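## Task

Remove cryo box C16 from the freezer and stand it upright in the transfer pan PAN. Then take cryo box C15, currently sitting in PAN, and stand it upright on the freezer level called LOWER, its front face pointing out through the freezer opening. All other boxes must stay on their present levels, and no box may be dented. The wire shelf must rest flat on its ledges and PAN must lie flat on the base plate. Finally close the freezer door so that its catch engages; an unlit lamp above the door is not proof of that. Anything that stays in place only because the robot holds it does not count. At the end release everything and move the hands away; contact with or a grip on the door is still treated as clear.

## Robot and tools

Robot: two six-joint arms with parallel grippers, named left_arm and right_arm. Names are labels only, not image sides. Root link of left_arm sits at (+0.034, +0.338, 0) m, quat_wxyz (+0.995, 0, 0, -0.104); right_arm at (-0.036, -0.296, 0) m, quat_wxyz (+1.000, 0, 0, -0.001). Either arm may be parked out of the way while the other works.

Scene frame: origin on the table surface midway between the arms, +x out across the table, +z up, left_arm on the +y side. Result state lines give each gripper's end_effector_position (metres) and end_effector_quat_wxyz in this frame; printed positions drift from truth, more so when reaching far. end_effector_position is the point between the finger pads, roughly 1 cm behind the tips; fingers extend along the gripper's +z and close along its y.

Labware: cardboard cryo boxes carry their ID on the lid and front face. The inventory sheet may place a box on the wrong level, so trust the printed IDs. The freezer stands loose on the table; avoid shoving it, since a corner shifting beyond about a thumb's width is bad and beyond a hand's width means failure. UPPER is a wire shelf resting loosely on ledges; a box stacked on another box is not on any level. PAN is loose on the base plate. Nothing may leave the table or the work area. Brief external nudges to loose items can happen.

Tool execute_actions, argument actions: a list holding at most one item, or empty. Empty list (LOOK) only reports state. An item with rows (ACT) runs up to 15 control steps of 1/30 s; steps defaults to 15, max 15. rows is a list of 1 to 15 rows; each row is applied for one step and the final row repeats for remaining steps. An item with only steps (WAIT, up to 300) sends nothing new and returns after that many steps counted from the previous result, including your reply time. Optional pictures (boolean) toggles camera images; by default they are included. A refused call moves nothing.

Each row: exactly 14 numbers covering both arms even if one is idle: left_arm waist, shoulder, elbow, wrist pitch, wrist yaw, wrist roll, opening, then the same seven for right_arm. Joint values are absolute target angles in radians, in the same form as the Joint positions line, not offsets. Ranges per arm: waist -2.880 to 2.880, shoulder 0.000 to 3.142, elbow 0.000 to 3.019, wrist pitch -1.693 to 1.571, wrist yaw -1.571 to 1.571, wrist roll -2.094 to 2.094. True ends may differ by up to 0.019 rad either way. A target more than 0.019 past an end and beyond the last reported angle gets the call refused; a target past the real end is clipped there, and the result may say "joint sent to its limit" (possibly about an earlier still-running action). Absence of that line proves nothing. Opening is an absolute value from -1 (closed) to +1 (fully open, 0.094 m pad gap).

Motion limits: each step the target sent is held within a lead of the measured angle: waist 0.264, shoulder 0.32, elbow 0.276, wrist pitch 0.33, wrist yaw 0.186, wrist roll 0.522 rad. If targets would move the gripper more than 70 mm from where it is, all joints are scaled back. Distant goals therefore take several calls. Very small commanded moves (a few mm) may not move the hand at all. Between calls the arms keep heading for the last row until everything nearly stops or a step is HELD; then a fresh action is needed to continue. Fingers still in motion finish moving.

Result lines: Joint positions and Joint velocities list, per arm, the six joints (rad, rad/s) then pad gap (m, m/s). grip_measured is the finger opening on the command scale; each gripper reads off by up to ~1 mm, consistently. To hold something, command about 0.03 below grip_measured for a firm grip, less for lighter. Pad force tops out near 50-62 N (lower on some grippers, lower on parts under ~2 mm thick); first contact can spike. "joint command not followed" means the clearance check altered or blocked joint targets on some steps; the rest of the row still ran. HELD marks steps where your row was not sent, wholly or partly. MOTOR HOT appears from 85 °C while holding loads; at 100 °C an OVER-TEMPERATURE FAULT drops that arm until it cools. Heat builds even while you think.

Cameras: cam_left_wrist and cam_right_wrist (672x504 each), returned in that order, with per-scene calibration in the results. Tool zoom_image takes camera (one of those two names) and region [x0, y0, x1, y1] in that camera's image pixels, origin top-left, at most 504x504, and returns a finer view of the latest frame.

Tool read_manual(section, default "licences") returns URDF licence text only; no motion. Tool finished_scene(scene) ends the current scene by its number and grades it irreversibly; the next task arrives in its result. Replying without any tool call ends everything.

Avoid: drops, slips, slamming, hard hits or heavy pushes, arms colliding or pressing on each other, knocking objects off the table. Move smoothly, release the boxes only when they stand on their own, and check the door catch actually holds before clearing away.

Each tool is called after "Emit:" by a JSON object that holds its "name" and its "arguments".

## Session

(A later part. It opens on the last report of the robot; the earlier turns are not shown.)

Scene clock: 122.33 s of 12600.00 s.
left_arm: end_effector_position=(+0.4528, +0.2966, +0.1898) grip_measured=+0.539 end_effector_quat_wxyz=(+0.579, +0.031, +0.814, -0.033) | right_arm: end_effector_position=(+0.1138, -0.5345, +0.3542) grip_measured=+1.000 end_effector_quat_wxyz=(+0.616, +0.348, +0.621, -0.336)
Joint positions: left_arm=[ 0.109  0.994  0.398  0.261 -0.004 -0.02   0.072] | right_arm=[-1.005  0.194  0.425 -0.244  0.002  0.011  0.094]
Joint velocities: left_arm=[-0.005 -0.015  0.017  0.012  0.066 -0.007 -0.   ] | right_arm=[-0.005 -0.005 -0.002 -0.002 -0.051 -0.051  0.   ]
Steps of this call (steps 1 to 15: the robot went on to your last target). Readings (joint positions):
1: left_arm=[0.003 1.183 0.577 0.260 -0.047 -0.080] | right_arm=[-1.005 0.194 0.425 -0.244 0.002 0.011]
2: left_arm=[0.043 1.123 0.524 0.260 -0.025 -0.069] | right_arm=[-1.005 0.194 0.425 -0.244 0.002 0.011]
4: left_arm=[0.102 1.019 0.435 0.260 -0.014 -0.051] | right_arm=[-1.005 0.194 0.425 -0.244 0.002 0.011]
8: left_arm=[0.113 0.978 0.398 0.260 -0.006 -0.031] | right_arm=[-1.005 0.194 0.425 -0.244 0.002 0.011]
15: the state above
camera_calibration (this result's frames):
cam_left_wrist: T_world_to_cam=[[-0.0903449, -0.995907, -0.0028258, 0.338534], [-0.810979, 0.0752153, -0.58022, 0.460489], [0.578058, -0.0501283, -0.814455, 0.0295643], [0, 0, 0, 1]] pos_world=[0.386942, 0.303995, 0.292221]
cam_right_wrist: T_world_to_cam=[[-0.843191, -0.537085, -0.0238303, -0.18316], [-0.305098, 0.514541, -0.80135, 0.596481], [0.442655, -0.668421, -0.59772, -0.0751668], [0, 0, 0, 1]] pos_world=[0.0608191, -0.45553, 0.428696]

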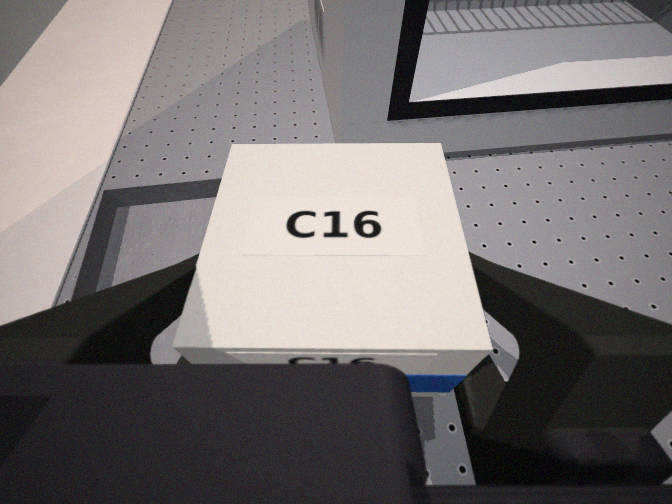

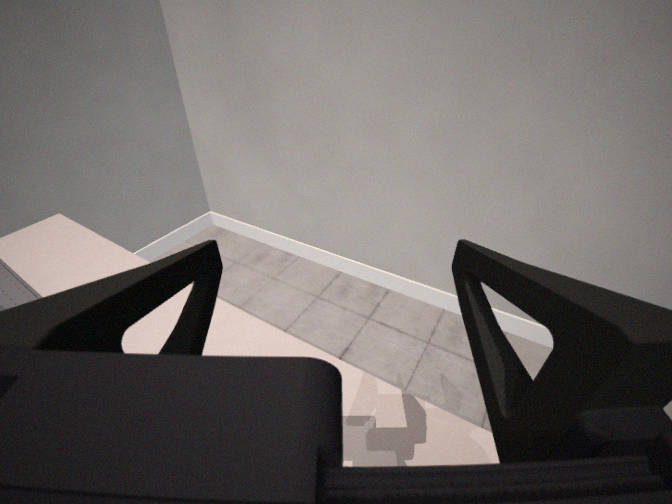

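Emit:
{"name": "execute_actions", "arguments": {"actions": [{"rows":[[0.14,1.04,0.45,0.3,0.02,0,0.525,-1,0.2,0.45,-0.25,0,0,1],[0.18,1.08,0.49,0.32,0.04,0,0.525,-1,0.2,0.45,-0.25,0,0,1],[0.22,1.13,0.53,0.34,0.06,0.01,0.525,-1,0.2,0.45,-0.25,0,0,1],[0.26,1.18,0.57,0.36,0.08,0.02,0.525,-1,0.2,0.45,-0.25,0,0,1],[0.3,1.23,0.61,0.38,0.1,0.02,0.525,-1,0.2,0.45,-0.25,0,0,1],[0.34,1.28,0.65,0.4,0.12,0.03,0.525,-1,0.2,0.45,-0.25,0,0,1],[0.38,1.33,0.69,0.42,0.14,0.04,0.525,-1,0.2,0.45,-0.25,0,0,1],[0.42,1.38,0.72,0.44,0.16,0.05,0.525,-1,0.2,0.45,-0.25,0,0,1],[0.45,1.43,0.75,0.46,0.18,0.06,0.525,-1,0.2,0.45,-0.25,0,0,1],[0.46,1.48,0.77,0.49,0.2,0.06,0.525,-1,0.2,0.45,-0.25,0,0,1],[0.46,1.53,0.79,0.52,0.21,0.06,0.525,-1,0.2,0.45,-0.25,0,0,1],[0.46,1.58,0.8,0.55,0.21,0.06,0.525,-1,0.2,0.45,-0.25,0,0,1],[0.46,1.63,0.81,0.59,0.21,0.06,0.525,-1,0.2,0.45,-0.25,0,0,1],[0.46,1.68,0.81,0.63,0.21,0.06,0.525,-1,0.2,0.45,-0.25,0,0,1],[0.46,1.72,0.81,0.66,0.21,0.06,0.525,-1,0.2,0.45,-0.25,0,0,1]]}], "pictures": false}}

Emit:
{"name": "execute_actions", "arguments": {"actions": [{"steps":15}]}}

Scene clock: 134.40 s of 12600.00 s.
left_arm: end_effector_position=(+0.6060, +0.4427, +0.1552) grip_measured=+0.539 end_effector_quat_wxyz=(+0.601, -0.026, +0.799, -0.001) | right_arm: end_effector_position=(+0.1138, -0.5345, +0.3542) grip_measured=+1.000 end_effector_quat_wxyz=(+0.616, +0.348, +0.621, -0.336)
Joint positions: left_arm=[0.45  1.579 0.738 0.554 0.202 0.026 0.072] | right_arm=[-1.005  0.194  0.425 -0.244  0.002  0.011  0.094]
Joint velocities: left_arm=[0.308 1.958 1.018 1.443 0.095 0.139 0.   ] | right_arm=[-0.015 -0.005  0.002  0.032  0.007 -0.007  0.   ]
Steps of this call (steps 1 to 15: the robot went on to your last target; steps 16 to 90: nothing new was sent; then 8.57 s passed at rest; steps 91 to 105: all 15 steps of this action). Readings (joint positions):
91: left_arm=[0.111 0.996 0.398 0.264 0.005 -0.016] | right_arm=[-1.005 0.194 0.425 -0.244 0.002 0.011]
92: left_arm=[0.120 1.006 0.400 0.272 0.024 -0.016] | right_arm=[-1.005 0.194 0.425 -0.244 0.002 0.011]
94: left_arm=[0.163 1.059 0.423 0.296 0.061 -0.011] | right_arm=[-1.005 0.194 0.425 -0.244 0.002 0.011]
98: left_arm=[0.287 1.221 0.518 0.341 0.119 -0.002] | right_arm=[-1.005 0.194 0.425 -0.244 0.002 0.011]
105: the state above

Scene clock: 134.90 s of 12600.00 s.
left_arm: end_effector_position=(+0.6280, +0.4570, +0.0983) grip_measured=+0.539 end_effector_quat_wxyz=(+0.584, -0.027, +0.811, +0.004) | right_arm: end_effector_position=(+0.1138, -0.5345, +0.3542) grip_measured=+1.000 end_effector_quat_wxyz=(+0.616, +0.348, +0.621, -0.336)
Joint positions: left_arm=[0.465 1.753 0.789 0.634 0.205 0.043 0.072] | right_arm=[-1.005  0.194  0.425 -0.244  0.002  0.011  0.094]
Joint velocities: left_arm=[ 0.005 -0.024  0.002  0.007 -0.037  0.051 -0.001] | right_arm=[-0.015 -0.005 -0.002 -0.017 -0.007 -0.007  0.   ]
Steps of this call (steps 1 to 15: the robot went on to your last target). Readings (joint positions):
1: left_arm=[0.459 1.640 0.770 0.593 0.202 0.029] | right_arm=[-1.005 0.194 0.425 -0.244 0.002 0.011]
2: left_arm=[0.464 1.690 0.791 0.615 0.202 0.031] | right_arm=[-1.005 0.194 0.425 -0.244 0.002 0.011]
4: left_arm=[0.465 1.747 0.799 0.625 0.202 0.036] | right_arm=[-1.005 0.194 0.425 -0.244 0.002 0.011]
8: left_arm=[0.465 1.763 0.789 0.627 0.205 0.040] | right_arm=[-1.005 0.194 0.425 -0.244 0.002 0.011]
15: the state above
camera_calibration (this result's frames):
cam_left_wrist: T_world_to_cam=[[0.046797, -0.99889, 0.00545329, 0.428263], [-0.806351, -0.0409978, -0.590015, 0.588598], [0.589584, 0.0232137, -0.807374, -0.179663], [0, 0, 0, 1]] pos_world=[0.560501, 0.456089, 0.199891]
cam_right_wrist: T_world_to_cam=[[-0.843191, -0.537085, -0.0238303, -0.18316], [-0.305098, 0.514541, -0.80135, 0.596481], [0.442655, -0.668421, -0.59772, -0.0751668], [0, 0, 0, 1]] pos_world=[0.0608191, -0.45553, 0.428696]

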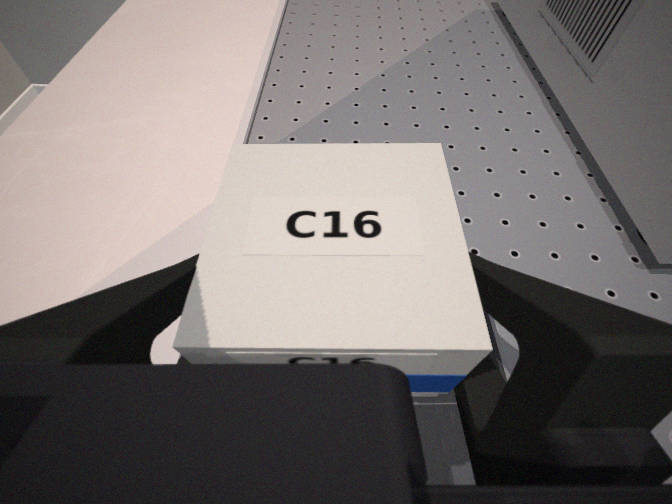

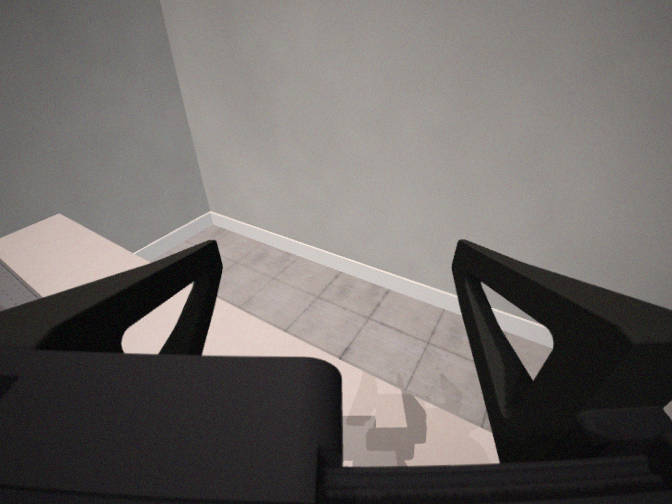

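Emit:
{"name": "execute_actions", "arguments": {"actions": [{"rows":[[0.455,1.74,0.775,0.68,0.21,0.06,0.525,-1,0.2,0.45,-0.25,0,0,1],[0.455,1.74,0.76,0.69,0.21,0.06,0.525,-1,0.2,0.45,-0.25,0,0,1],[0.455,1.74,0.745,0.70,0.21,0.06,0.525,-1,0.2,0.45,-0.25,0,0,1],[0.455,1.74,0.735,0.71,0.21,0.06,0.525,-1,0.2,0.45,-0.25,0,0,1],[0.455,1.75,0.735,0.72,0.21,0.06,0.525,-1,0.2,0.45,-0.25,0,0,1],[0.455,1.76,0.735,0.73,0.21,0.06,0.525,-1,0.2,0.45,-0.25,0,0,1],[0.455,1.77,0.735,0.74,0.21,0.06,0.525,-1,0.2,0.45,-0.25,0,0,1],[0.455,1.78,0.735,0.75,0.21,0.06,0.525,-1,0.2,0.45,-0.25,0,0,1],[0.455,1.79,0.735,0.76,0.21,0.06,0.525,-1,0.2,0.45,-0.25,0,0,1],[0.455,1.80,0.735,0.77,0.21,0.06,0.525,-1,0.2,0.45,-0.25,0,0,1],[0.455,1.81,0.735,0.78,0.21,0.06,0.525,-1,0.2,0.45,-0.25,0,0,1],[0.455,1.82,0.735,0.79,0.21,0.06,0.525,-1,0.2,0.45,-0.25,0,0,1]]}], "pictures": false}}

Emit:
{"name": "execute_actions", "arguments": {"actions": [{"steps":10}]}}

Scene clock: 139.60 s of 12600.00 s.
left_arm: end_effector_position=(+0.6134, +0.4531, +0.0785) grip_measured=+0.539 end_effector_quat_wxyz=(+0.598, -0.023, +0.801, +0.008) | right_arm: end_effector_position=(+0.1138, -0.5345, +0.3542) grip_measured=+1.000 end_effector_quat_wxyz=(+0.616, +0.348, +0.621, -0.336)
Joint positions: left_arm=[0.465 1.799 0.73  0.774 0.206 0.047 0.072] | right_arm=[-1.005  0.194  0.425 -0.244  0.002  0.011  0.094]
Joint velocities: left_arm=[-0.005  0.034 -0.007  0.061 -0.022  0.066 -0.001] | right_arm=[ 0.015 -0.015  0.007  0.002 -0.051  0.066  0.   ]
Steps of this call (steps 1 to 15: the robot went on to your last target; steps 16 to 90: nothing new was sent; then 1.20 s passed at rest; steps 91 to 105: all 15 steps of this action). Readings (joint positions):
91: left_arm=[0.465 1.753 0.788 0.637 0.205 0.044] | right_arm=[-1.005 0.194 0.425 -0.244 0.002 0.011]
92: left_arm=[0.465 1.753 0.783 0.646 0.205 0.044] | right_arm=[-1.005 0.194 0.425 -0.244 0.002 0.011]
94: left_arm=[0.465 1.753 0.766 0.668 0.205 0.044] | right_arm=[-1.005 0.194 0.425 -0.244 0.002 0.011]
98: left_arm=[0.465 1.757 0.732 0.700 0.205 0.044] | right_arm=[-1.005 0.194 0.425 -0.244 0.002 0.011]
105: the state above

Scene clock: 139.93 s of 12600.00 s.
left_arm: end_effector_position=(+0.6135, +0.4531, +0.0785) grip_measured=+0.539 end_effector_quat_wxyz=(+0.598, -0.022, +0.801, +0.008) | right_arm: end_effector_position=(+0.1138, -0.5345, +0.3542) grip_measured=+1.000 end_effector_quat_wxyz=(+0.616, +0.348, +0.621, -0.336)
Joint positions: left_arm=[0.465 1.8   0.73  0.775 0.206 0.048 0.072] | right_arm=[-1.005  0.194  0.425 -0.244  0.002  0.011  0.094]
Joint velocities: left_arm=[-0.005  0.005 -0.012  0.002  0.037  0.095  0.001] | right_arm=[ 0.005 -0.015 -0.017  0.027 -0.051  0.007  0.   ]
Steps of this call (steps 1 to 10: the robot went on to your last target). Readings (joint positions):
1: left_arm=[0.465 1.800 0.730 0.775 0.206 0.047] | right_arm=[-1.005 0.194 0.425 -0.244 0.002 0.011]
2: left_arm=[0.465 1.800 0.730 0.775 0.206 0.047] | right_arm=[-1.005 0.194 0.425 -0.244 0.002 0.011]
4: left_arm=[0.465 1.800 0.730 0.775 0.206 0.048] | right_arm=[-1.005 0.194 0.425 -0.244 0.002 0.011]
8: left_arm=[0.465 1.800 0.730 0.775 0.206 0.048] | right_arm=[-1.005 0.194 0.425 -0.244 0.002 0.011]
10: the state above
camera_calibration (this result's frames):
cam_left_wrist: T_world_to_cam=[[0.0449641, -0.998967, -0.00656472, 0.427281], [-0.785788, -0.0313096, -0.617703, 0.550216], [0.616859, 0.032933, -0.786384, -0.209717], [0, 0, 0, 1]] pos_world=[0.542506, 0.450973, 0.177757]
cam_right_wrist: T_world_to_cam=[[-0.843191, -0.537085, -0.0238303, -0.18316], [-0.305098, 0.514541, -0.80135, 0.596481], [0.442655, -0.668421, -0.59772, -0.0751668], [0, 0, 0, 1]] pos_world=[0.0608191, -0.45553, 0.428696]

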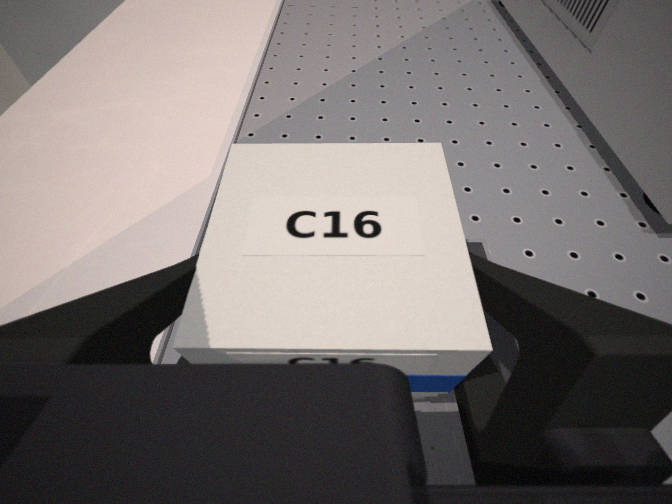

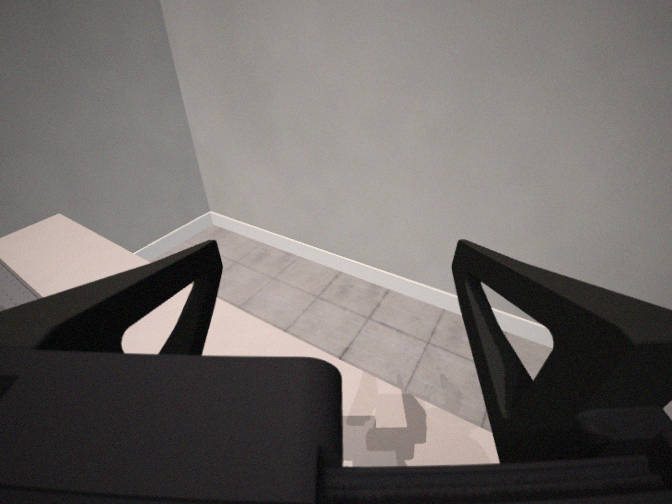

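Emit:
{"name": "execute_actions", "arguments": {"actions": [{"rows":[[0.445,1.81,0.72,0.8,0.21,0.06,0.525,-1,0.2,0.45,-0.25,0,0,1],[0.445,1.81,0.71,0.81,0.21,0.06,0.525,-1,0.2,0.45,-0.25,0,0,1],[0.445,1.81,0.705,0.82,0.21,0.06,0.525,-1,0.2,0.45,-0.25,0,0,1],[0.445,1.81,0.705,0.82,0.21,0.06,0.525,-1,0.2,0.45,-0.25,0,0,1],[0.445,1.81,0.705,0.82,0.21,0.06,0.525,-1,0.2,0.45,-0.25,0,0,1],[0.445,1.82,0.705,0.82,0.21,0.06,0.525,-1,0.2,0.45,-0.25,0,0,1],[0.445,1.83,0.705,0.82,0.21,0.06,0.525,-1,0.2,0.45,-0.25,0,0,1],[0.445,1.84,0.705,0.83,0.21,0.06,0.525,-1,0.2,0.45,-0.25,0,0,1],[0.445,1.85,0.705,0.83,0.21,0.06,0.525,-1,0.2,0.45,-0.25,0,0,1]]}]}}

Scene clock: 144.97 s of 12600.00 s.
left_arm: end_effector_position=(+0.6107, +0.4461, +0.0760) grip_measured=+0.539 end_effector_quat_wxyz=(+0.607, -0.015, +0.794, +0.008) | right_arm: end_effector_position=(+0.1138, -0.5345, +0.3542) grip_measured=+1.000 end_effector_quat_wxyz=(+0.616, +0.348, +0.621, -0.336)
Joint positions: left_arm=[0.455 1.814 0.713 0.83  0.206 0.051 0.072] | right_arm=[-1.005  0.194  0.425 -0.244  0.002  0.011  0.094]
Joint velocities: left_arm=[-0.015 -0.024 -0.007  0.017  0.022 -0.037  0.001] | right_arm=[ 0.005 -0.015  0.002 -0.002  0.037  0.037  0.   ]
Steps of this call (steps 1 to 15: the robot went on to your last target; steps 16 to 90: nothing new was sent; then 1.53 s passed at rest; steps 91 to 105: all 15 steps of this action). Readings (joint positions):
91: left_arm=[0.465 1.800 0.730 0.776 0.206 0.048] | right_arm=[-1.005 0.194 0.425 -0.244 0.002 0.011]
92: left_arm=[0.464 1.800 0.728 0.780 0.206 0.048] | right_arm=[-1.005 0.194 0.425 -0.244 0.002 0.011]
94: left_arm=[0.460 1.800 0.720 0.792 0.206 0.048] | right_arm=[-1.005 0.194 0.425 -0.244 0.002 0.011]
98: left_arm=[0.455 1.802 0.713 0.806 0.206 0.049] | right_arm=[-1.005 0.194 0.425 -0.244 0.002 0.011]
105: the state above
camera_calibration (this result's frames):
cam_left_wrist: T_world_to_cam=[[0.0337085, -0.99933, -0.014283, 0.428003], [-0.771992, -0.0169586, -0.635405, 0.532838], [0.634737, 0.0324449, -0.772047, -0.221533], [0, 0, 0, 1]] pos_world=[0.537534, 0.44394, 0.173648]
cam_right_wrist: T_world_to_cam=[[-0.843191, -0.537085, -0.0238303, -0.18316], [-0.305098, 0.514541, -0.80135, 0.596481], [0.442655, -0.668421, -0.59772, -0.0751668], [0, 0, 0, 1]] pos_world=[0.0608191, -0.45553, 0.428696]

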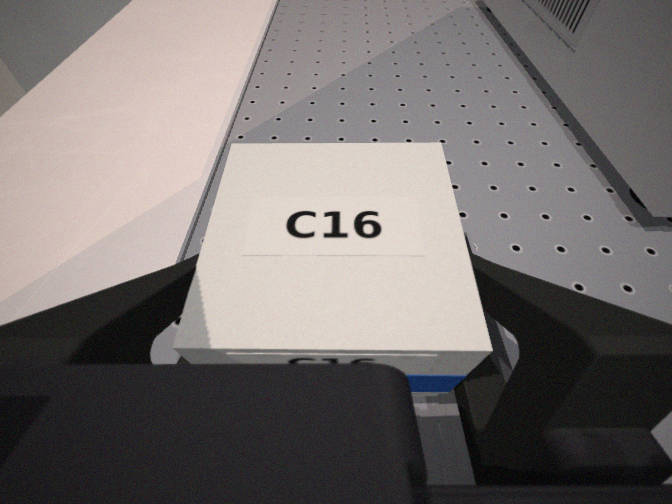

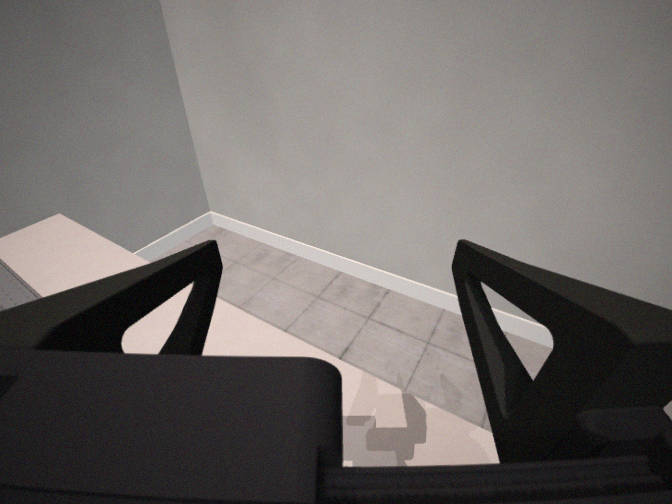

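Emit:
{"name": "execute_actions", "arguments": {"actions": [{"rows":[[0.445,1.78,0.72,0.8,0.21,0.06,0.525,-1,0.2,0.45,-0.25,0,0,1],[0.445,1.74,0.72,0.76,0.21,0.06,0.525,-1,0.2,0.45,-0.25,0,0,1],[0.445,1.70,0.72,0.72,0.21,0.06,0.525,-1,0.2,0.45,-0.25,0,0,1],[0.445,1.66,0.72,0.68,0.21,0.06,0.525,-1,0.2,0.45,-0.25,0,0,1],[0.445,1.62,0.72,0.64,0.21,0.06,0.525,-1,0.2,0.45,-0.25,0,0,1],[0.42,1.6,0.7,0.62,0.19,0.05,0.525,-1,0.2,0.45,-0.25,0,0,1],[0.38,1.58,0.67,0.62,0.17,0.04,0.525,-1,0.2,0.45,-0.25,0,0,1],[0.33,1.56,0.64,0.63,0.14,0.03,0.525,-1,0.2,0.45,-0.25,0,0,1],[0.28,1.54,0.6,0.64,0.11,0.02,0.525,-1,0.2,0.45,-0.25,0,0,1],[0.23,1.52,0.56,0.66,0.09,0.01,0.525,-1,0.2,0.45,-0.25,0,0,1],[0.18,1.51,0.52,0.69,0.06,0,0.525,-1,0.2,0.45,-0.25,0,0,1],[0.13,1.51,0.49,0.72,0.04,-0.01,0.525,-1,0.2,0.45,-0.25,0,0,1],[0.08,1.51,0.46,0.75,0.02,-0.02,0.525,-1,0.2,0.45,-0.25,0,0,1],[0.04,1.52,0.43,0.79,0,-0.02,0.525,-1,0.2,0.45,-0.25,0,0,1],[0.02,1.53,0.41,0.82,0,-0.02,0.525,-1,0.2,0.45,-0.25,0,0,1]]}], "pictures": false}}

Emit:
{"name": "execute_actions", "arguments": {"actions": [{"rows":[[0.02,1.53,0.41,0.82,0,-0.02,0.525,-1,0.2,0.45,-0.25,0,0,1],[0.02,1.53,0.41,0.82,0,-0.02,0.525,-1,0.2,0.45,-0.25,0,0,1],[0.02,1.55,0.41,0.84,0,-0.02,0.525,-1,0.2,0.45,-0.25,0,0,1],[0.02,1.57,0.41,0.86,0,-0.02,0.525,-1,0.2,0.45,-0.25,0,0,1],[0.02,1.59,0.41,0.88,0,-0.02,0.525,-1,0.2,0.45,-0.25,0,0,1],[0.02,1.61,0.41,0.9,0,-0.02,0.525,-1,0.2,0.45,-0.25,0,0,1],[0.02,1.63,0.41,0.92,0,-0.02,0.525,-1,0.2,0.45,-0.25,0,0,1],[0.02,1.65,0.41,0.94,0,-0.02,0.525,-1,0.2,0.45,-0.25,0,0,1],[0.02,1.67,0.41,0.96,0,-0.02,0.525,-1,0.2,0.45,-0.25,0,0,1],[0.02,1.69,0.41,0.985,0,-0.02,0.525,-1,0.2,0.45,-0.25,0,0,1]]}]}}

Scene clock: 154.43 s of 12600.00 s.
left_arm: end_effector_position=(+0.5420, +0.2972, +0.1213) grip_measured=+0.539 end_effector_quat_wxyz=(+0.600, +0.046, +0.799, -0.024) | right_arm: end_effector_position=(+0.1138, -0.5345, +0.3542) grip_measured=+1.000 end_effector_quat_wxyz=(+0.616, +0.348, +0.621, -0.336)
Joint positions: left_arm=[0.137 1.514 0.51  0.72  0.024 0.025 0.072] | right_arm=[-1.005  0.194  0.425 -0.244  0.002  0.011  0.094]
Joint velocities: left_arm=[-1.529  0.015 -0.872  0.823 -0.403 -0.227 -0.   ] | right_arm=[-0.015 -0.005  0.002  0.007 -0.037  0.037  0.   ]
Steps of this call (steps 1 to 15: the robot went on to your last target; steps 16 to 90: nothing new was sent; then 5.97 s passed at rest; steps 91 to 105: all 15 steps of this action). Readings (joint positions):
91: left_arm=[0.455 1.812 0.713 0.829 0.206 0.051] | right_arm=[-1.005 0.194 0.425 -0.244 0.002 0.011]
92: left_arm=[0.455 1.807 0.713 0.819 0.206 0.051] | right_arm=[-1.005 0.194 0.425 -0.244 0.002 0.011]
94: left_arm=[0.455 1.775 0.713 0.757 0.206 0.051] | right_arm=[-1.005 0.194 0.425 -0.244 0.002 0.011]
98: left_arm=[0.432 1.650 0.690 0.645 0.160 0.050] | right_arm=[-1.005 0.194 0.425 -0.244 0.002 0.011]
105: the state above

Scene clock: 154.93 s of 12600.00 s.
left_arm: end_effector_position=(+0.4954, +0.2458, +0.0501) grip_measured=+0.539 end_effector_quat_wxyz=(+0.576, +0.080, +0.811, -0.059) | right_arm: end_effector_position=(+0.1138, -0.5345, +0.3542) grip_measured=+1.000 end_effector_quat_wxyz=(+0.616, +0.348, +0.621, -0.336)
Joint positions: left_arm=[ 0.013  1.689  0.394  0.959  0.004 -0.002  0.072] | right_arm=[-1.005  0.194  0.425 -0.244  0.002  0.011  0.094]
Joint velocities: left_arm=[-0.015 -0.005 -0.007  0.007 -0.037 -0.022  0.001] | right_arm=[-0.005 -0.005 -0.007  0.002 -0.051  0.037  0.   ]
Steps of this call (steps 1 to 15: all 15 steps of this action). Readings (joint positions):
1: left_arm=[0.087 1.516 0.477 0.746 0.015 0.020] | right_arm=[-1.005 0.194 0.425 -0.244 0.002 0.011]
2: left_arm=[0.044 1.517 0.447 0.765 0.013 0.016] | right_arm=[-1.005 0.194 0.425 -0.244 0.002 0.011]
4: left_arm=[-0.005 1.530 0.405 0.791 0.013 0.011] | right_arm=[-1.005 0.194 0.425 -0.244 0.002 0.011]
8: left_arm=[0.003 1.603 0.394 0.871 0.005 0.003] | right_arm=[-1.005 0.194 0.425 -0.244 0.002 0.011]
15: the state above
camera_calibration (this result's frames):
cam_left_wrist: T_world_to_cam=[[-0.198207, -0.980017, -0.0167657, 0.341583], [-0.796567, 0.171024, -0.579854, 0.387094], [0.571134, -0.101576, -0.814548, -0.0952905], [0, 0, 0, 1]] pos_world=[0.430474, 0.258876, 0.152566]
cam_right_wrist: T_world_to_cam=[[-0.843191, -0.537085, -0.0238303, -0.18316], [-0.305098, 0.514541, -0.80135, 0.596481], [0.442655, -0.668421, -0.59772, -0.0751668], [0, 0, 0, 1]] pos_world=[0.0608191, -0.45553, 0.428696]

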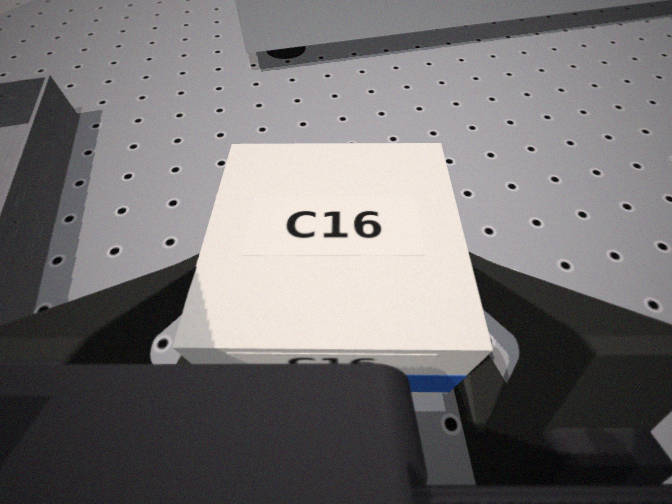

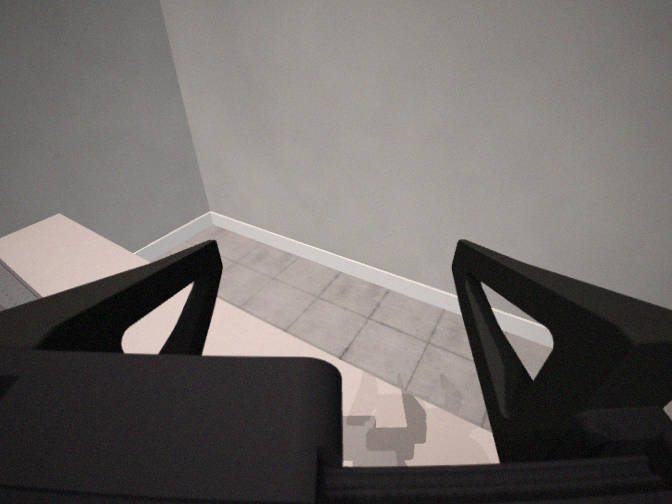

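Emit:
{"name": "execute_actions", "arguments": {"actions": [{"rows":[[0.02,1.70,0.41,1.0,0,-0.02,0.525,-1,0.2,0.45,-0.25,0,0,1],[0.02,1.715,0.41,1.015,0,-0.02,0.525,-1,0.2,0.45,-0.25,0,0,1],[0.02,1.73,0.41,1.03,0,-0.02,0.525,-1,0.2,0.45,-0.25,0,0,1]],"steps":12}], "pictures": false}}

Scene clock: 157.97 s of 12600.00 s.
left_arm: end_effector_position=(+0.4969, +0.2455, +0.0486) grip_measured=+0.539 end_effector_quat_wxyz=(+0.584, +0.078, +0.805, -0.060) | right_arm: end_effector_position=(+0.1138, -0.5345, +0.3542) grip_measured=+1.000 end_effector_quat_wxyz=(+0.616, +0.348, +0.621, -0.336)
Joint positions: left_arm=[ 0.013  1.717  0.394  1.008  0.003 -0.004  0.072] | right_arm=[-1.005  0.194  0.425 -0.244  0.002  0.011  0.094]
Joint velocities: left_arm=[-0.005 -0.005 -0.002  0.002 -0.037 -0.037 -0.   ] | right_arm=[ 0.005  0.005 -0.017  0.007  0.022  0.022  0.   ]
Steps of this call (steps 1 to 15: the robot went on to your last target; steps 16 to 79: nothing new was sent; steps 80 to 91: all 12 steps of this action). Readings (joint positions):
80: left_arm=[0.013 1.689 0.394 0.961 0.004 -0.004] | right_arm=[-1.005 0.194 0.425 -0.244 0.002 0.011]
81: left_arm=[0.013 1.691 0.394 0.968 0.004 -0.004] | right_arm=[-1.005 0.194 0.425 -0.244 0.002 0.011]
83: left_arm=[0.013 1.701 0.394 0.990 0.004 -0.004] | right_arm=[-1.005 0.194 0.425 -0.244 0.002 0.011]
87: left_arm=[0.013 1.717 0.394 1.007 0.003 -0.004] | right_arm=[-1.005 0.194 0.425 -0.244 0.002 0.011]
91: the state above

Emit:
{"name": "execute_actions", "arguments": {"actions": [{"rows":[[0.02,1.74,0.41,1.035,0,-0.02,0.525,-1,0.2,0.45,-0.25,0,0,1],[0.02,1.75,0.41,1.04,0,-0.02,0.525,-1,0.2,0.45,-0.25,0,0,1],[0.02,1.76,0.41,1.05,0,-0.02,0.525,-1,0.2,0.45,-0.25,0,0,1]],"steps":12}], "pictures": false}}

Scene clock: 161.73 s of 12600.00 s.
left_arm: end_effector_position=(+0.4978, +0.2453, +0.0482) grip_measured=+0.539 end_effector_quat_wxyz=(+0.590, +0.078, +0.801, -0.060) | right_arm: end_effector_position=(+0.1138, -0.5345, +0.3542) grip_measured=+1.000 end_effector_quat_wxyz=(+0.616, +0.348, +0.621, -0.336)
Joint positions: left_arm=[ 0.013  1.735  0.394  1.039  0.003 -0.004  0.072] | right_arm=[-1.005  0.194  0.425 -0.244  0.002  0.011  0.094]
Joint velocities: left_arm=[ 0.005 -0.005 -0.002 -0.002 -0.051 -0.007 -0.001] | right_arm=[-0.024 -0.005  0.012 -0.007 -0.037 -0.051  0.   ]
Steps of this call (steps 1 to 15: the robot went on to your last target; steps 16 to 90: nothing new was sent; then 0.37 s passed at rest; steps 91 to 102: all 12 steps of this action). Readings (joint positions):
91: left_arm=[0.013 1.718 0.394 1.009 0.003 -0.004] | right_arm=[-1.005 0.194 0.425 -0.244 0.002 0.011]
92: left_arm=[0.013 1.720 0.394 1.012 0.003 -0.004] | right_arm=[-1.005 0.194 0.425 -0.244 0.002 0.011]
94: left_arm=[0.013 1.728 0.394 1.027 0.003 -0.004] | right_arm=[-1.005 0.194 0.425 -0.244 0.002 0.011]
98: left_arm=[0.013 1.735 0.394 1.039 0.003 -0.004] | right_arm=[-1.005 0.194 0.425 -0.244 0.002 0.011]
102: the state above

Emit:
{"name": "execute_actions", "arguments": {"actions": [{"rows":[[0.02,1.73,0.4,1.04,0,-0.02,1,-1,0.2,0.45,-0.25,0,0,1],[0.02,1.73,0.4,1.04,0,-0.02,1,-1,0.2,0.45,-0.25,0,0,1],[0.02,1.73,0.4,1.04,0,-0.02,1,-1,0.2,0.45,-0.25,0,0,1],[0.02,1.73,0.4,1.04,0,-0.02,1,-1,0.2,0.45,-0.25,0,0,1],[0.02,1.68,0.42,1.0,0,-0.02,1,-1,0.2,0.45,-0.25,0,0,1],[0.02,1.62,0.46,0.9,0,-0.02,1,-1,0.2,0.45,-0.25,0,0,1],[0.02,1.56,0.52,0.78,0,-0.02,1,-1,0.2,0.45,-0.25,0,0,1],[0.02,1.5,0.6,0.6,0,-0.02,1,-1,0.2,0.45,-0.25,0,0,1],[0.02,1.45,0.68,0.4,0,-0.02,1,-1,0.2,0.45,-0.25,0,0,1],[0.02,1.45,0.76,0.2,0,-0.02,1,-1,0.2,0.45,-0.25,0,0,1],[0.02,1.45,0.84,0,0,-0.02,1,-1,0.2,0.45,-0.25,0,0,1],[0.02,1.45,0.92,-0.2,0,-0.02,1,-1,0.2,0.45,-0.25,0,0,1],[0.02,1.45,1.0,-0.3,0,-0.02,1,-1,0.2,0.45,-0.25,0,0,1],[0.02,1.45,1.03,-0.3,0,-0.02,1,-1,0.2,0.45,-0.25,0,0,1]]}], "pictures": false}}

Emit:
{"name": "execute_actions", "arguments": {"actions": [{"steps":15}], "pictures": false}}

Emit:
{"name": "execute_actions", "arguments": {"actions": [{"rows":[[0.02,1.45,1.03,-0.73,0,-0.02,1,-1,0.2,0.45,-0.25,0,0,1]]}]}}

Scene clock: 168.63 s of 12600.00 s.
left_arm: end_effector_position=(+0.5620, +0.2326, +0.1158) grip_measured=+1.000 end_effector_quat_wxyz=(+0.547, +0.081, +0.831, -0.056) | right_arm: end_effector_position=(+0.1138, -0.5345, +0.3542) grip_measured=+1.000 end_effector_quat_wxyz=(+0.616, +0.348, +0.621, -0.336)
Joint positions: left_arm=[ 0.013  1.529  0.632  0.49   0.003 -0.004  0.094] | right_arm=[-1.005  0.194  0.425 -0.244  0.002  0.011  0.094]
Joint velocities: left_arm=[-0.015 -0.327  1.082 -1.741  0.022 -0.066  0.   ] | right_arm=[-0.015 -0.005  0.027 -0.017  0.066 -0.007  0.   ]
Steps of this call (steps 1 to 15: the robot went on to your last target; steps 16 to 90: nothing new was sent; then 3.40 s passed at rest; steps 91 to 105: all 15 steps of this action). Readings (joint positions):
91: left_arm=[0.013 1.735 0.394 1.039 0.003 -0.004] | right_arm=[-1.005 0.194 0.425 -0.244 0.002 0.011]
92: left_arm=[0.013 1.735 0.394 1.039 0.003 -0.004] | right_arm=[-1.005 0.194 0.425 -0.244 0.002 0.011]
94: left_arm=[0.013 1.735 0.394 1.039 0.003 -0.004] | right_arm=[-1.005 0.194 0.425 -0.244 0.002 0.011]
98: left_arm=[0.013 1.672 0.421 0.872 0.003 -0.004] | right_arm=[-1.005 0.194 0.425 -0.244 0.002 0.011]
105: the state above

Scene clock: 169.13 s of 12600.00 s.
left_arm: end_effector_position=(+0.5929, +0.2265, +0.1782) grip_measured=+1.000 end_effector_quat_wxyz=(+0.399, +0.088, +0.912, -0.041) | right_arm: end_effector_position=(+0.1138, -0.5345, +0.3542) grip_measured=+1.000 end_effector_quat_wxyz=(+0.616, +0.348, +0.621, -0.336)
Joint positions: left_arm=[ 0.013  1.458  0.999 -0.286  0.003 -0.004  0.094] | right_arm=[-1.005  0.194  0.425 -0.244  0.002  0.011  0.094]
Joint velocities: left_arm=[-0.005  0.015 -0.012 -0.144 -0.037 -0.007  0.   ] | right_arm=[-0.024 -0.005 -0.007 -0.002  0.081 -0.051  0.   ]
Steps of this call (steps 1 to 15: the robot went on to your last target). Readings (joint positions):
1: left_arm=[0.013 1.520 0.671 0.431 0.003 -0.004] | right_arm=[-1.005 0.194 0.425 -0.244 0.002 0.011]
2: left_arm=[0.013 1.512 0.710 0.370 0.003 -0.004] | right_arm=[-1.005 0.194 0.425 -0.244 0.002 0.011]
4: left_arm=[0.013 1.503 0.791 0.246 0.003 -0.004] | right_arm=[-1.005 0.194 0.425 -0.244 0.002 0.011]
8: left_arm=[0.013 1.489 0.961 -0.116 0.003 -0.004] | right_arm=[-1.005 0.194 0.425 -0.244 0.002 0.011]
15: the state above

Scene clock: 169.63 s of 12600.00 s.
left_arm: end_effector_position=(+0.5112, +0.2427, +0.1227) grip_measured=+1.000 end_effector_quat_wxyz=(+0.198, +0.094, +0.975, -0.021) | right_arm: end_effector_position=(+0.1138, -0.5345, +0.3542) grip_measured=+1.000 end_effector_quat_wxyz=(+0.616, +0.348, +0.621, -0.336)
Joint positions: left_arm=[ 0.013  1.456  1.008 -0.721  0.003 -0.004  0.094] | right_arm=[-1.005  0.194  0.425 -0.244  0.002  0.011  0.094]
Joint velocities: left_arm=[ 0.005 -0.024  0.002 -0.007 -0.066  0.022  0.   ] | right_arm=[-0.005 -0.024  0.002  0.017 -0.051  0.037  0.   ]
Steps of this call (steps 1 to 15: all 15 steps of this action). Readings (joint positions):
1: left_arm=[0.013 1.458 1.003 -0.343 0.003 -0.004] | right_arm=[-1.005 0.194 0.425 -0.244 0.002 0.011]
2: left_arm=[0.013 1.456 1.013 -0.448 0.003 -0.004] | right_arm=[-1.005 0.194 0.425 -0.244 0.002 0.011]
4: left_arm=[0.013 1.454 1.012 -0.618 0.003 -0.004] | right_arm=[-1.005 0.194 0.425 -0.244 0.002 0.011]
8: left_arm=[0.013 1.456 1.008 -0.716 0.003 -0.004] | right_arm=[-1.005 0.194 0.425 -0.244 0.002 0.011]
15: the state above
camera_calibration (this result's frames):
cam_left_wrist: T_world_to_cam=[[-0.207598, -0.978181, -0.00808871, 0.34622], [-0.95591, 0.201102, 0.213993, 0.419053], [-0.207697, 0.0521567, -0.976802, 0.335225], [0, 0, 0, 1]] pos_world=[0.542077, 0.236909, 0.240575]
cam_right_wrist: T_world_to_cam=[[-0.843191, -0.537085, -0.0238303, -0.18316], [-0.305098, 0.514541, -0.80135, 0.596481], [0.442655, -0.668421, -0.59772, -0.0751668], [0, 0, 0, 1]] pos_world=[0.0608191, -0.45553, 0.428696]

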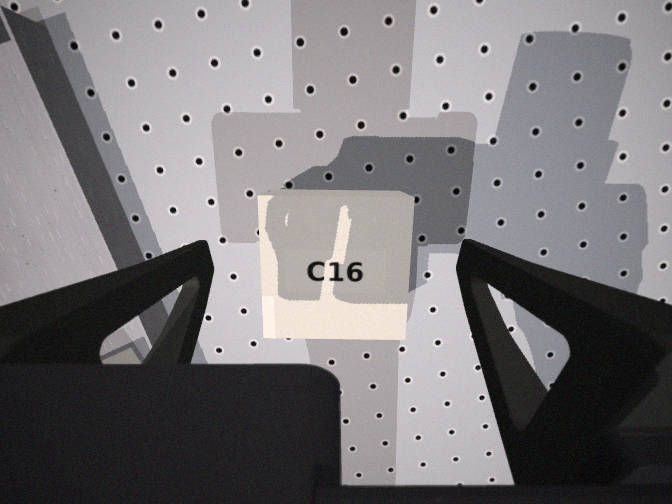

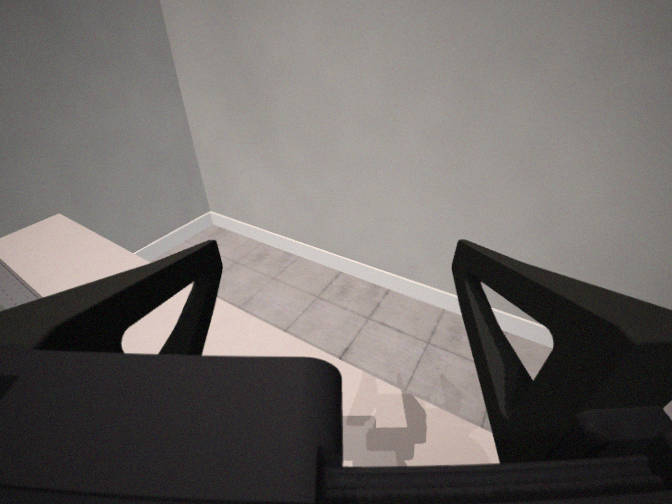

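Emit:
{"name": "execute_actions", "arguments": {"actions": [{"rows":[[0.02,1.465,1.0,-0.7,0,-0.02,1,-1,0.2,0.45,-0.25,0,0,1],[0.02,1.475,0.99,-0.68,0,-0.02,1,-1,0.2,0.45,-0.25,0,0,1],[0.02,1.485,0.98,-0.66,0,-0.02,1,-1,0.2,0.45,-0.25,0,0,1],[0.02,1.495,0.965,-0.645,0,-0.02,1,-1,0.2,0.45,-0.25,0,0,1],[0.02,1.505,0.95,-0.63,0,-0.02,1,-1,0.2,0.45,-0.25,0,0,1],[0.02,1.515,0.94,-0.61,0,-0.02,1,-1,0.2,0.45,-0.25,0,0,1],[0.02,1.525,0.93,-0.59,0,-0.02,1,-1,0.2,0.45,-0.25,0,0,1],[0.02,1.535,0.92,-0.57,0,-0.02,1,-1,0.2,0.45,-0.25,0,0,1],[0.02,1.545,0.91,-0.555,0,-0.02,1,-1,0.2,0.45,-0.25,0,0,1]]}]}}

Scene clock: 173.30 s of 12600.00 s.
left_arm: end_effector_position=(+0.4942, +0.2461, +0.0471) grip_measured=+1.000 end_effector_quat_wxyz=(+0.169, +0.095, +0.981, -0.018) | right_arm: end_effector_position=(+0.1138, -0.5345, +0.3542) grip_measured=+1.000 end_effector_quat_wxyz=(+0.616, +0.348, +0.621, -0.336)
Joint positions: left_arm=[ 0.013  1.553  0.902 -0.579  0.003 -0.004  0.094] | right_arm=[-1.005  0.194  0.425 -0.244  0.002  0.011  0.094]
Joint velocities: left_arm=[ 0.005  0.015 -0.017  0.017  0.007 -0.022  0.   ] | right_arm=[0.015 0.005 0.007 0.017 0.007 0.007 0.   ]
Steps of this call (steps 1 to 15: the robot went on to your last target; steps 16 to 90: nothing new was sent; then 0.17 s passed at rest; steps 91 to 105: all 15 steps of this action). Readings (joint positions):
91: left_arm=[0.013 1.456 1.008 -0.721 0.003 -0.004] | right_arm=[-1.005 0.194 0.425 -0.244 0.002 0.011]
92: left_arm=[0.013 1.456 1.006 -0.715 0.003 -0.004] | right_arm=[-1.005 0.194 0.425 -0.244 0.002 0.011]
94: left_arm=[0.013 1.458 0.994 -0.689 0.003 -0.004] | right_arm=[-1.005 0.194 0.425 -0.244 0.002 0.011]
98: left_arm=[0.013 1.486 0.950 -0.621 0.003 -0.004] | right_arm=[-1.005 0.194 0.425 -0.244 0.002 0.011]
105: the state above
camera_calibration (this result's frames):
cam_left_wrist: T_world_to_cam=[[-0.208055, -0.97809, -0.00725419, 0.34554], [-0.941424, 0.198232, 0.272809, 0.409116], [-0.265394, 0.0635885, -0.962041, 0.282739], [0, 0, 0, 1]] pos_world=[0.53208, 0.23889, 0.162902]
cam_right_wrist: T_world_to_cam=[[-0.843191, -0.537085, -0.0238303, -0.18316], [-0.305098, 0.514541, -0.80135, 0.596481], [0.442655, -0.668421, -0.59772, -0.0751668], [0, 0, 0, 1]] pos_world=[0.0608191, -0.45553, 0.428696]

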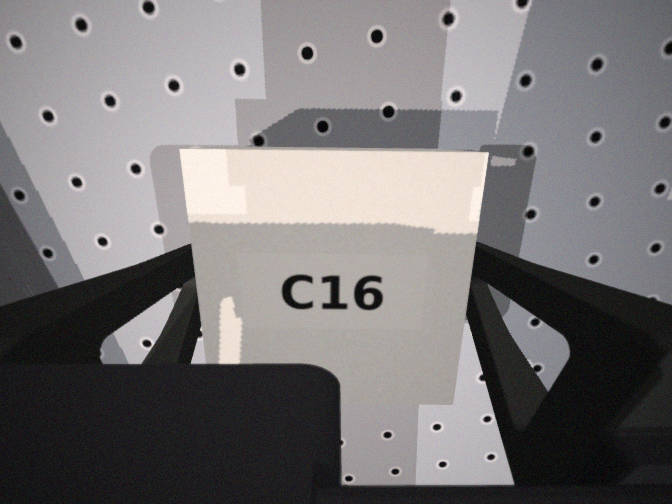

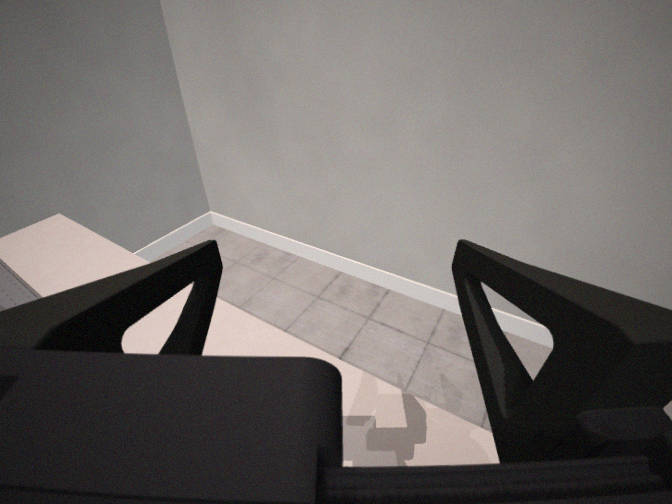

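Emit:
{"name": "execute_actions", "arguments": {"actions": [{"rows":[[0.02,1.545,0.91,-0.57,0,-0.02,0.8,-1,0.2,0.45,-0.25,0,0,1],[0.02,1.545,0.91,-0.57,0,-0.02,0.65,-1,0.2,0.45,-0.25,0,0,1],[0.02,1.545,0.91,-0.57,0,-0.02,0.6,-1,0.2,0.45,-0.25,0,0,1],[0.02,1.545,0.91,-0.57,0,-0.02,0.59,-1,0.2,0.45,-0.25,0,0,1],[0.02,1.545,0.91,-0.57,0,-0.02,0.58,-1,0.2,0.45,-0.25,0,0,1],[0.02,1.545,0.91,-0.57,0,-0.02,0.57,-1,0.2,0.45,-0.25,0,0,1],[0.02,1.545,0.91,-0.57,0,-0.02,0.56,-1,0.2,0.45,-0.25,0,0,1],[0.02,1.545,0.91,-0.57,0,-0.02,0.55,-1,0.2,0.45,-0.25,0,0,1],[0.02,1.545,0.91,-0.57,0,-0.02,0.54,-1,0.2,0.45,-0.25,0,0,1],[0.02,1.545,0.91,-0.57,0,-0.02,0.53,-1,0.2,0.45,-0.25,0,0,1]],"steps":13}], "pictures": false}}

Emit:
{"name": "execute_actions", "arguments": {"actions": [{"rows":[[0.02,1.53,0.95,-0.6,0,-0.02,0.53,-1,0.2,0.45,-0.25,0,0,1],[0.02,1.515,0.98,-0.64,0,-0.02,0.53,-1,0.2,0.45,-0.25,0,0,1],[0.02,1.5,1.01,-0.68,0,-0.02,0.53,-1,0.2,0.45,-0.25,0,0,1],[0.02,1.49,1.04,-0.72,0,-0.02,0.53,-1,0.2,0.45,-0.25,0,0,1],[0.02,1.48,1.07,-0.76,0,-0.02,0.53,-1,0.2,0.45,-0.25,0,0,1],[0.02,1.48,1.1,-0.8,0,-0.02,0.53,-1,0.2,0.45,-0.25,0,0,1],[0.02,1.49,1.13,-0.83,0,-0.02,0.53,-1,0.2,0.45,-0.25,0,0,1],[0.04,1.5,1.16,-0.84,0,-0.02,0.53,-1,0.2,0.45,-0.25,0,0,1],[0.08,1.52,1.18,-0.845,0,-0.02,0.53,-1,0.2,0.45,-0.25,0,0,1],[0.13,1.54,1.2,-0.845,0,-0.02,0.53,-1,0.2,0.45,-0.25,0,0,1],[0.19,1.56,1.22,-0.845,0,-0.02,0.53,-1,0.2,0.45,-0.25,0,0,1],[0.25,1.58,1.24,-0.845,0,-0.02,0.53,-1,0.2,0.45,-0.25,0,0,1],[0.31,1.6,1.26,-0.845,0,-0.02,0.53,-1,0.2,0.45,-0.25,0,0,1],[0.36,1.615,1.28,-0.845,0,-0.02,0.53,-1,0.2,0.45,-0.25,0,0,1],[0.385,1.625,1.29,-0.845,0,-0.02,0.53,-1,0.2,0.45,-0.25,0,0,1]]}], "pictures": false}}

Emit:
{"name": "execute_actions", "arguments": {"actions": [{"steps":12}]}}

Scene clock: 182.83 s of 12600.00 s.
left_arm: end_effector_position=(+0.4958, +0.2457, +0.0476) grip_measured=+0.543 end_effector_quat_wxyz=(+0.172, +0.094, +0.980, -0.019) | right_arm: end_effector_position=(+0.1138, -0.5345, +0.3542) grip_measured=+1.000 end_effector_quat_wxyz=(+0.616, +0.348, +0.621, -0.336)
Joint positions: left_arm=[ 0.013  1.553  0.902 -0.571  0.003 -0.004  0.072] | right_arm=[-1.005  0.194  0.425 -0.244  0.002  0.011  0.094]
Joint velocities: left_arm=[-0.015 -0.005 -0.002 -0.022  0.022 -0.037  0.   ] | right_arm=[-0.024 -0.005 -0.002 -0.002  0.022 -0.007  0.   ]
Steps of this call (steps 1 to 15: the robot went on to your last target; steps 16 to 90: nothing new was sent; then 6.10 s passed at rest; steps 91 to 103: all 13 steps of this action). Readings (joint positions):
91: left_arm=[0.013 1.553 0.902 -0.571 0.003 -0.004] | right_arm=[-1.005 0.194 0.425 -0.244 0.002 0.011]
92: left_arm=[0.013 1.553 0.902 -0.571 0.003 -0.004] | right_arm=[-1.005 0.194 0.425 -0.244 0.002 0.011]
94: left_arm=[0.013 1.553 0.902 -0.571 0.003 -0.004] | right_arm=[-1.005 0.194 0.425 -0.244 0.002 0.011]
98: left_arm=[0.013 1.553 0.902 -0.571 0.003 -0.004] | right_arm=[-1.005 0.194 0.425 -0.244 0.002 0.011]
103: the state above

Scene clock: 183.33 s of 12600.00 s.
left_arm: end_effector_position=(+0.5438, +0.3104, +0.1216) grip_measured=+0.543 end_effector_quat_wxyz=(+0.166, +0.024, +0.986, -0.006) | right_arm: end_effector_position=(+0.1138, -0.5345, +0.3542) grip_measured=+1.000 end_effector_quat_wxyz=(+0.616, +0.348, +0.621, -0.336)
Joint positions: left_arm=[ 0.156  1.548  1.126 -0.813  0.003 -0.004  0.072] | right_arm=[-1.005  0.194  0.425 -0.244  0.002  0.011  0.094]
Joint velocities: left_arm=[ 1.089  0.132  0.383 -0.027 -0.037 -0.051 -0.   ] | right_arm=[ 0.005 -0.005 -0.012  0.017  0.037 -0.051  0.   ]
Steps of this call (steps 1 to 15: all 15 steps of this action). Readings (joint positions):
1: left_arm=[0.013 1.553 0.902 -0.574 0.003 -0.004] | right_arm=[-1.005 0.194 0.425 -0.244 0.002 0.011]
2: left_arm=[0.013 1.553 0.905 -0.586 0.003 -0.004] | right_arm=[-1.005 0.194 0.425 -0.244 0.002 0.011]
4: left_arm=[0.013 1.550 0.924 -0.644 0.003 -0.004] | right_arm=[-1.005 0.194 0.425 -0.244 0.002 0.011]
8: left_arm=[0.014 1.540 0.993 -0.763 0.003 -0.004] | right_arm=[-1.005 0.194 0.425 -0.244 0.002 0.011]
15: the state above

Scene clock: 183.73 s of 12600.00 s.
left_arm: end_effector_position=(+0.5685, +0.4492, +0.1281) grip_measured=+0.543 end_effector_quat_wxyz=(+0.170, -0.104, +0.980, +0.018) | right_arm: end_effector_position=(+0.1138, -0.5345, +0.3542) grip_measured=+1.000 end_effector_quat_wxyz=(+0.616, +0.348, +0.621, -0.336)
Joint positions: left_arm=[ 0.414  1.624  1.233 -0.836 -0.002 -0.006  0.072] | right_arm=[-1.005  0.194  0.425 -0.244  0.002  0.011  0.094]
Joint velocities: left_arm=[-0.2    0.005 -0.012 -0.022  0.051 -0.051 -0.001] | right_arm=[-0.015 -0.005 -0.012 -0.002  0.007 -0.051  0.   ]
Steps of this call (steps 1 to 12: the robot went on to your last target). Readings (joint positions):
1: left_arm=[0.195 1.554 1.139 -0.814 0.003 -0.004] | right_arm=[-1.005 0.194 0.425 -0.244 0.002 0.011]
2: left_arm=[0.234 1.562 1.153 -0.816 0.003 -0.004] | right_arm=[-1.005 0.194 0.425 -0.244 0.002 0.011]
4: left_arm=[0.313 1.585 1.185 -0.825 0.003 -0.004] | right_arm=[-1.005 0.194 0.425 -0.244 0.002 0.011]
8: left_arm=[0.417 1.622 1.232 -0.830 -0.002 -0.006] | right_arm=[-1.005 0.194 0.425 -0.244 0.002 0.011]
12: the state above
camera_calibration (this result's frames):
cam_left_wrist: T_world_to_cam=[[0.194046, -0.980926, -0.0114281, 0.333485], [-0.944079, -0.189898, 0.269542, 0.593], [-0.266571, -0.0415146, -0.962921, 0.415468], [0, 0, 0, 1]] pos_world=[0.60588, 0.456981, 0.244035]
cam_right_wrist: T_world_to_cam=[[-0.843191, -0.537085, -0.0238303, -0.18316], [-0.305098, 0.514541, -0.80135, 0.596481], [0.442655, -0.668421, -0.59772, -0.0751668], [0, 0, 0, 1]] pos_world=[0.0608191, -0.45553, 0.428696]

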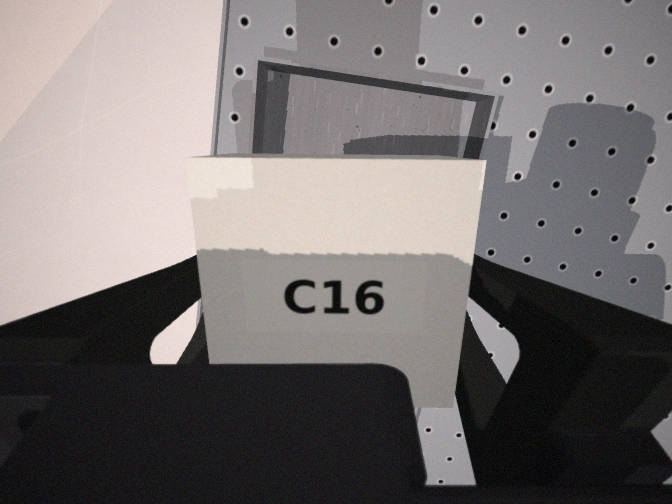

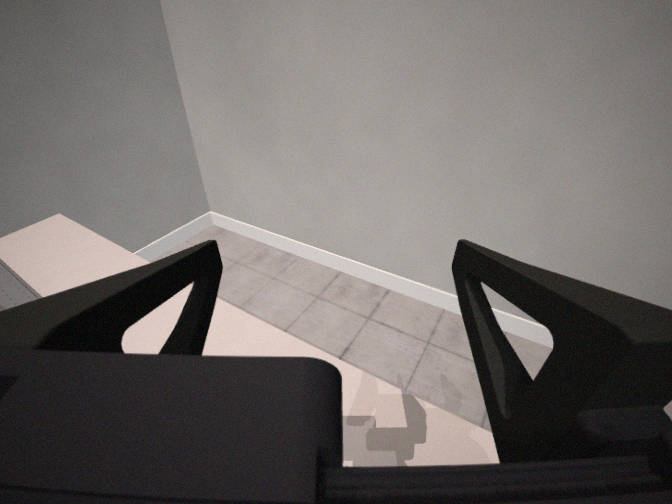

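Emit:
{"name": "execute_actions", "arguments": {"actions": [{"rows":[[0.395,1.635,1.23,-0.82,0,0.04,0.53,-1,0.2,0.45,-0.25,0,0,1],[0.395,1.645,1.225,-0.8,0,0.08,0.53,-1,0.2,0.45,-0.25,0,0,1],[0.395,1.655,1.22,-0.78,0,0.11,0.53,-1,0.2,0.45,-0.25,0,0,1],[0.395,1.665,1.21,-0.76,0,0.11,0.53,-1,0.2,0.45,-0.25,0,0,1],[0.395,1.675,1.2,-0.74,0,0.11,0.53,-1,0.2,0.45,-0.25,0,0,1],[0.395,1.685,1.19,-0.72,0,0.11,0.53,-1,0.2,0.45,-0.25,0,0,1],[0.395,1.695,1.18,-0.7,0,0.11,0.53,-1,0.2,0.45,-0.25,0,0,1],[0.395,1.705,1.17,-0.68,0,0.11,0.53,-1,0.2,0.45,-0.25,0,0,1],[0.395,1.712,1.165,-0.66,0,0.11,0.53,-1,0.2,0.45,-0.25,0,0,1],[0.395,1.718,1.16,-0.645,0,0.11,0.53,-1,0.2,0.45,-0.25,0,0,1]]}]}}

Scene clock: 189.33 s of 12600.00 s.
left_arm: end_effector_position=(+0.5729, +0.4348, +0.0524) grip_measured=+0.543 end_effector_quat_wxyz=(+0.160, -0.044, +0.986, +0.023) | right_arm: end_effector_position=(+0.1138, -0.5345, +0.3542) grip_measured=+1.000 end_effector_quat_wxyz=(+0.616, +0.348, +0.621, -0.336)
Joint positions: left_arm=[ 0.386  1.729  1.152 -0.669 -0.002  0.088  0.072] | right_arm=[-1.005  0.194  0.425 -0.244  0.002  0.011  0.094]
Joint velocities: left_arm=[ 0.015  0.024  0.002  0.042 -0.007 -0.051  0.   ] | right_arm=[-0.005 -0.005  0.022 -0.002  0.037 -0.051  0.   ]
Steps of this call (steps 1 to 30: the robot went on to your last target; steps 31 to 90: nothing new was sent; then 2.10 s passed at rest; steps 91 to 105: all 15 steps of this action). Readings (joint positions):
91: left_arm=[0.386 1.624 1.233 -0.837 -0.002 -0.002] | right_arm=[-1.005 0.194 0.425 -0.244 0.002 0.011]
92: left_arm=[0.386 1.624 1.232 -0.834 -0.002 0.009] | right_arm=[-1.005 0.194 0.425 -0.244 0.002 0.011]
94: left_arm=[0.386 1.628 1.227 -0.810 -0.002 0.038] | right_arm=[-1.005 0.194 0.425 -0.244 0.002 0.011]
98: left_arm=[0.386 1.656 1.199 -0.733 -0.002 0.071] | right_arm=[-1.005 0.194 0.425 -0.244 0.002 0.011]
105: the state above
camera_calibration (this result's frames):
cam_left_wrist: T_world_to_cam=[[0.0777643, -0.996113, -0.041381, 0.392396], [-0.953294, -0.0864443, 0.289411, 0.57407], [-0.291863, 0.0169425, -0.95631, 0.331824], [0, 0, 0, 1]] pos_world=[0.61359, 0.434874, 0.167422]
cam_right_wrist: T_world_to_cam=[[-0.843191, -0.537085, -0.0238303, -0.18316], [-0.305098, 0.514541, -0.80135, 0.596481], [0.442655, -0.668421, -0.59772, -0.0751668], [0, 0, 0, 1]] pos_world=[0.0608191, -0.45553, 0.428696]

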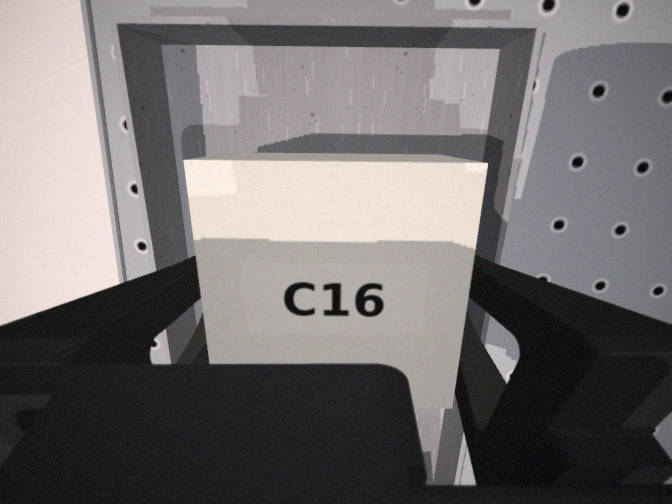

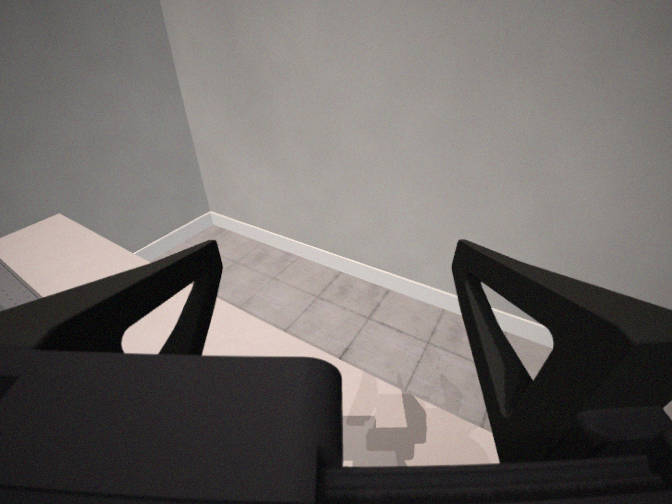

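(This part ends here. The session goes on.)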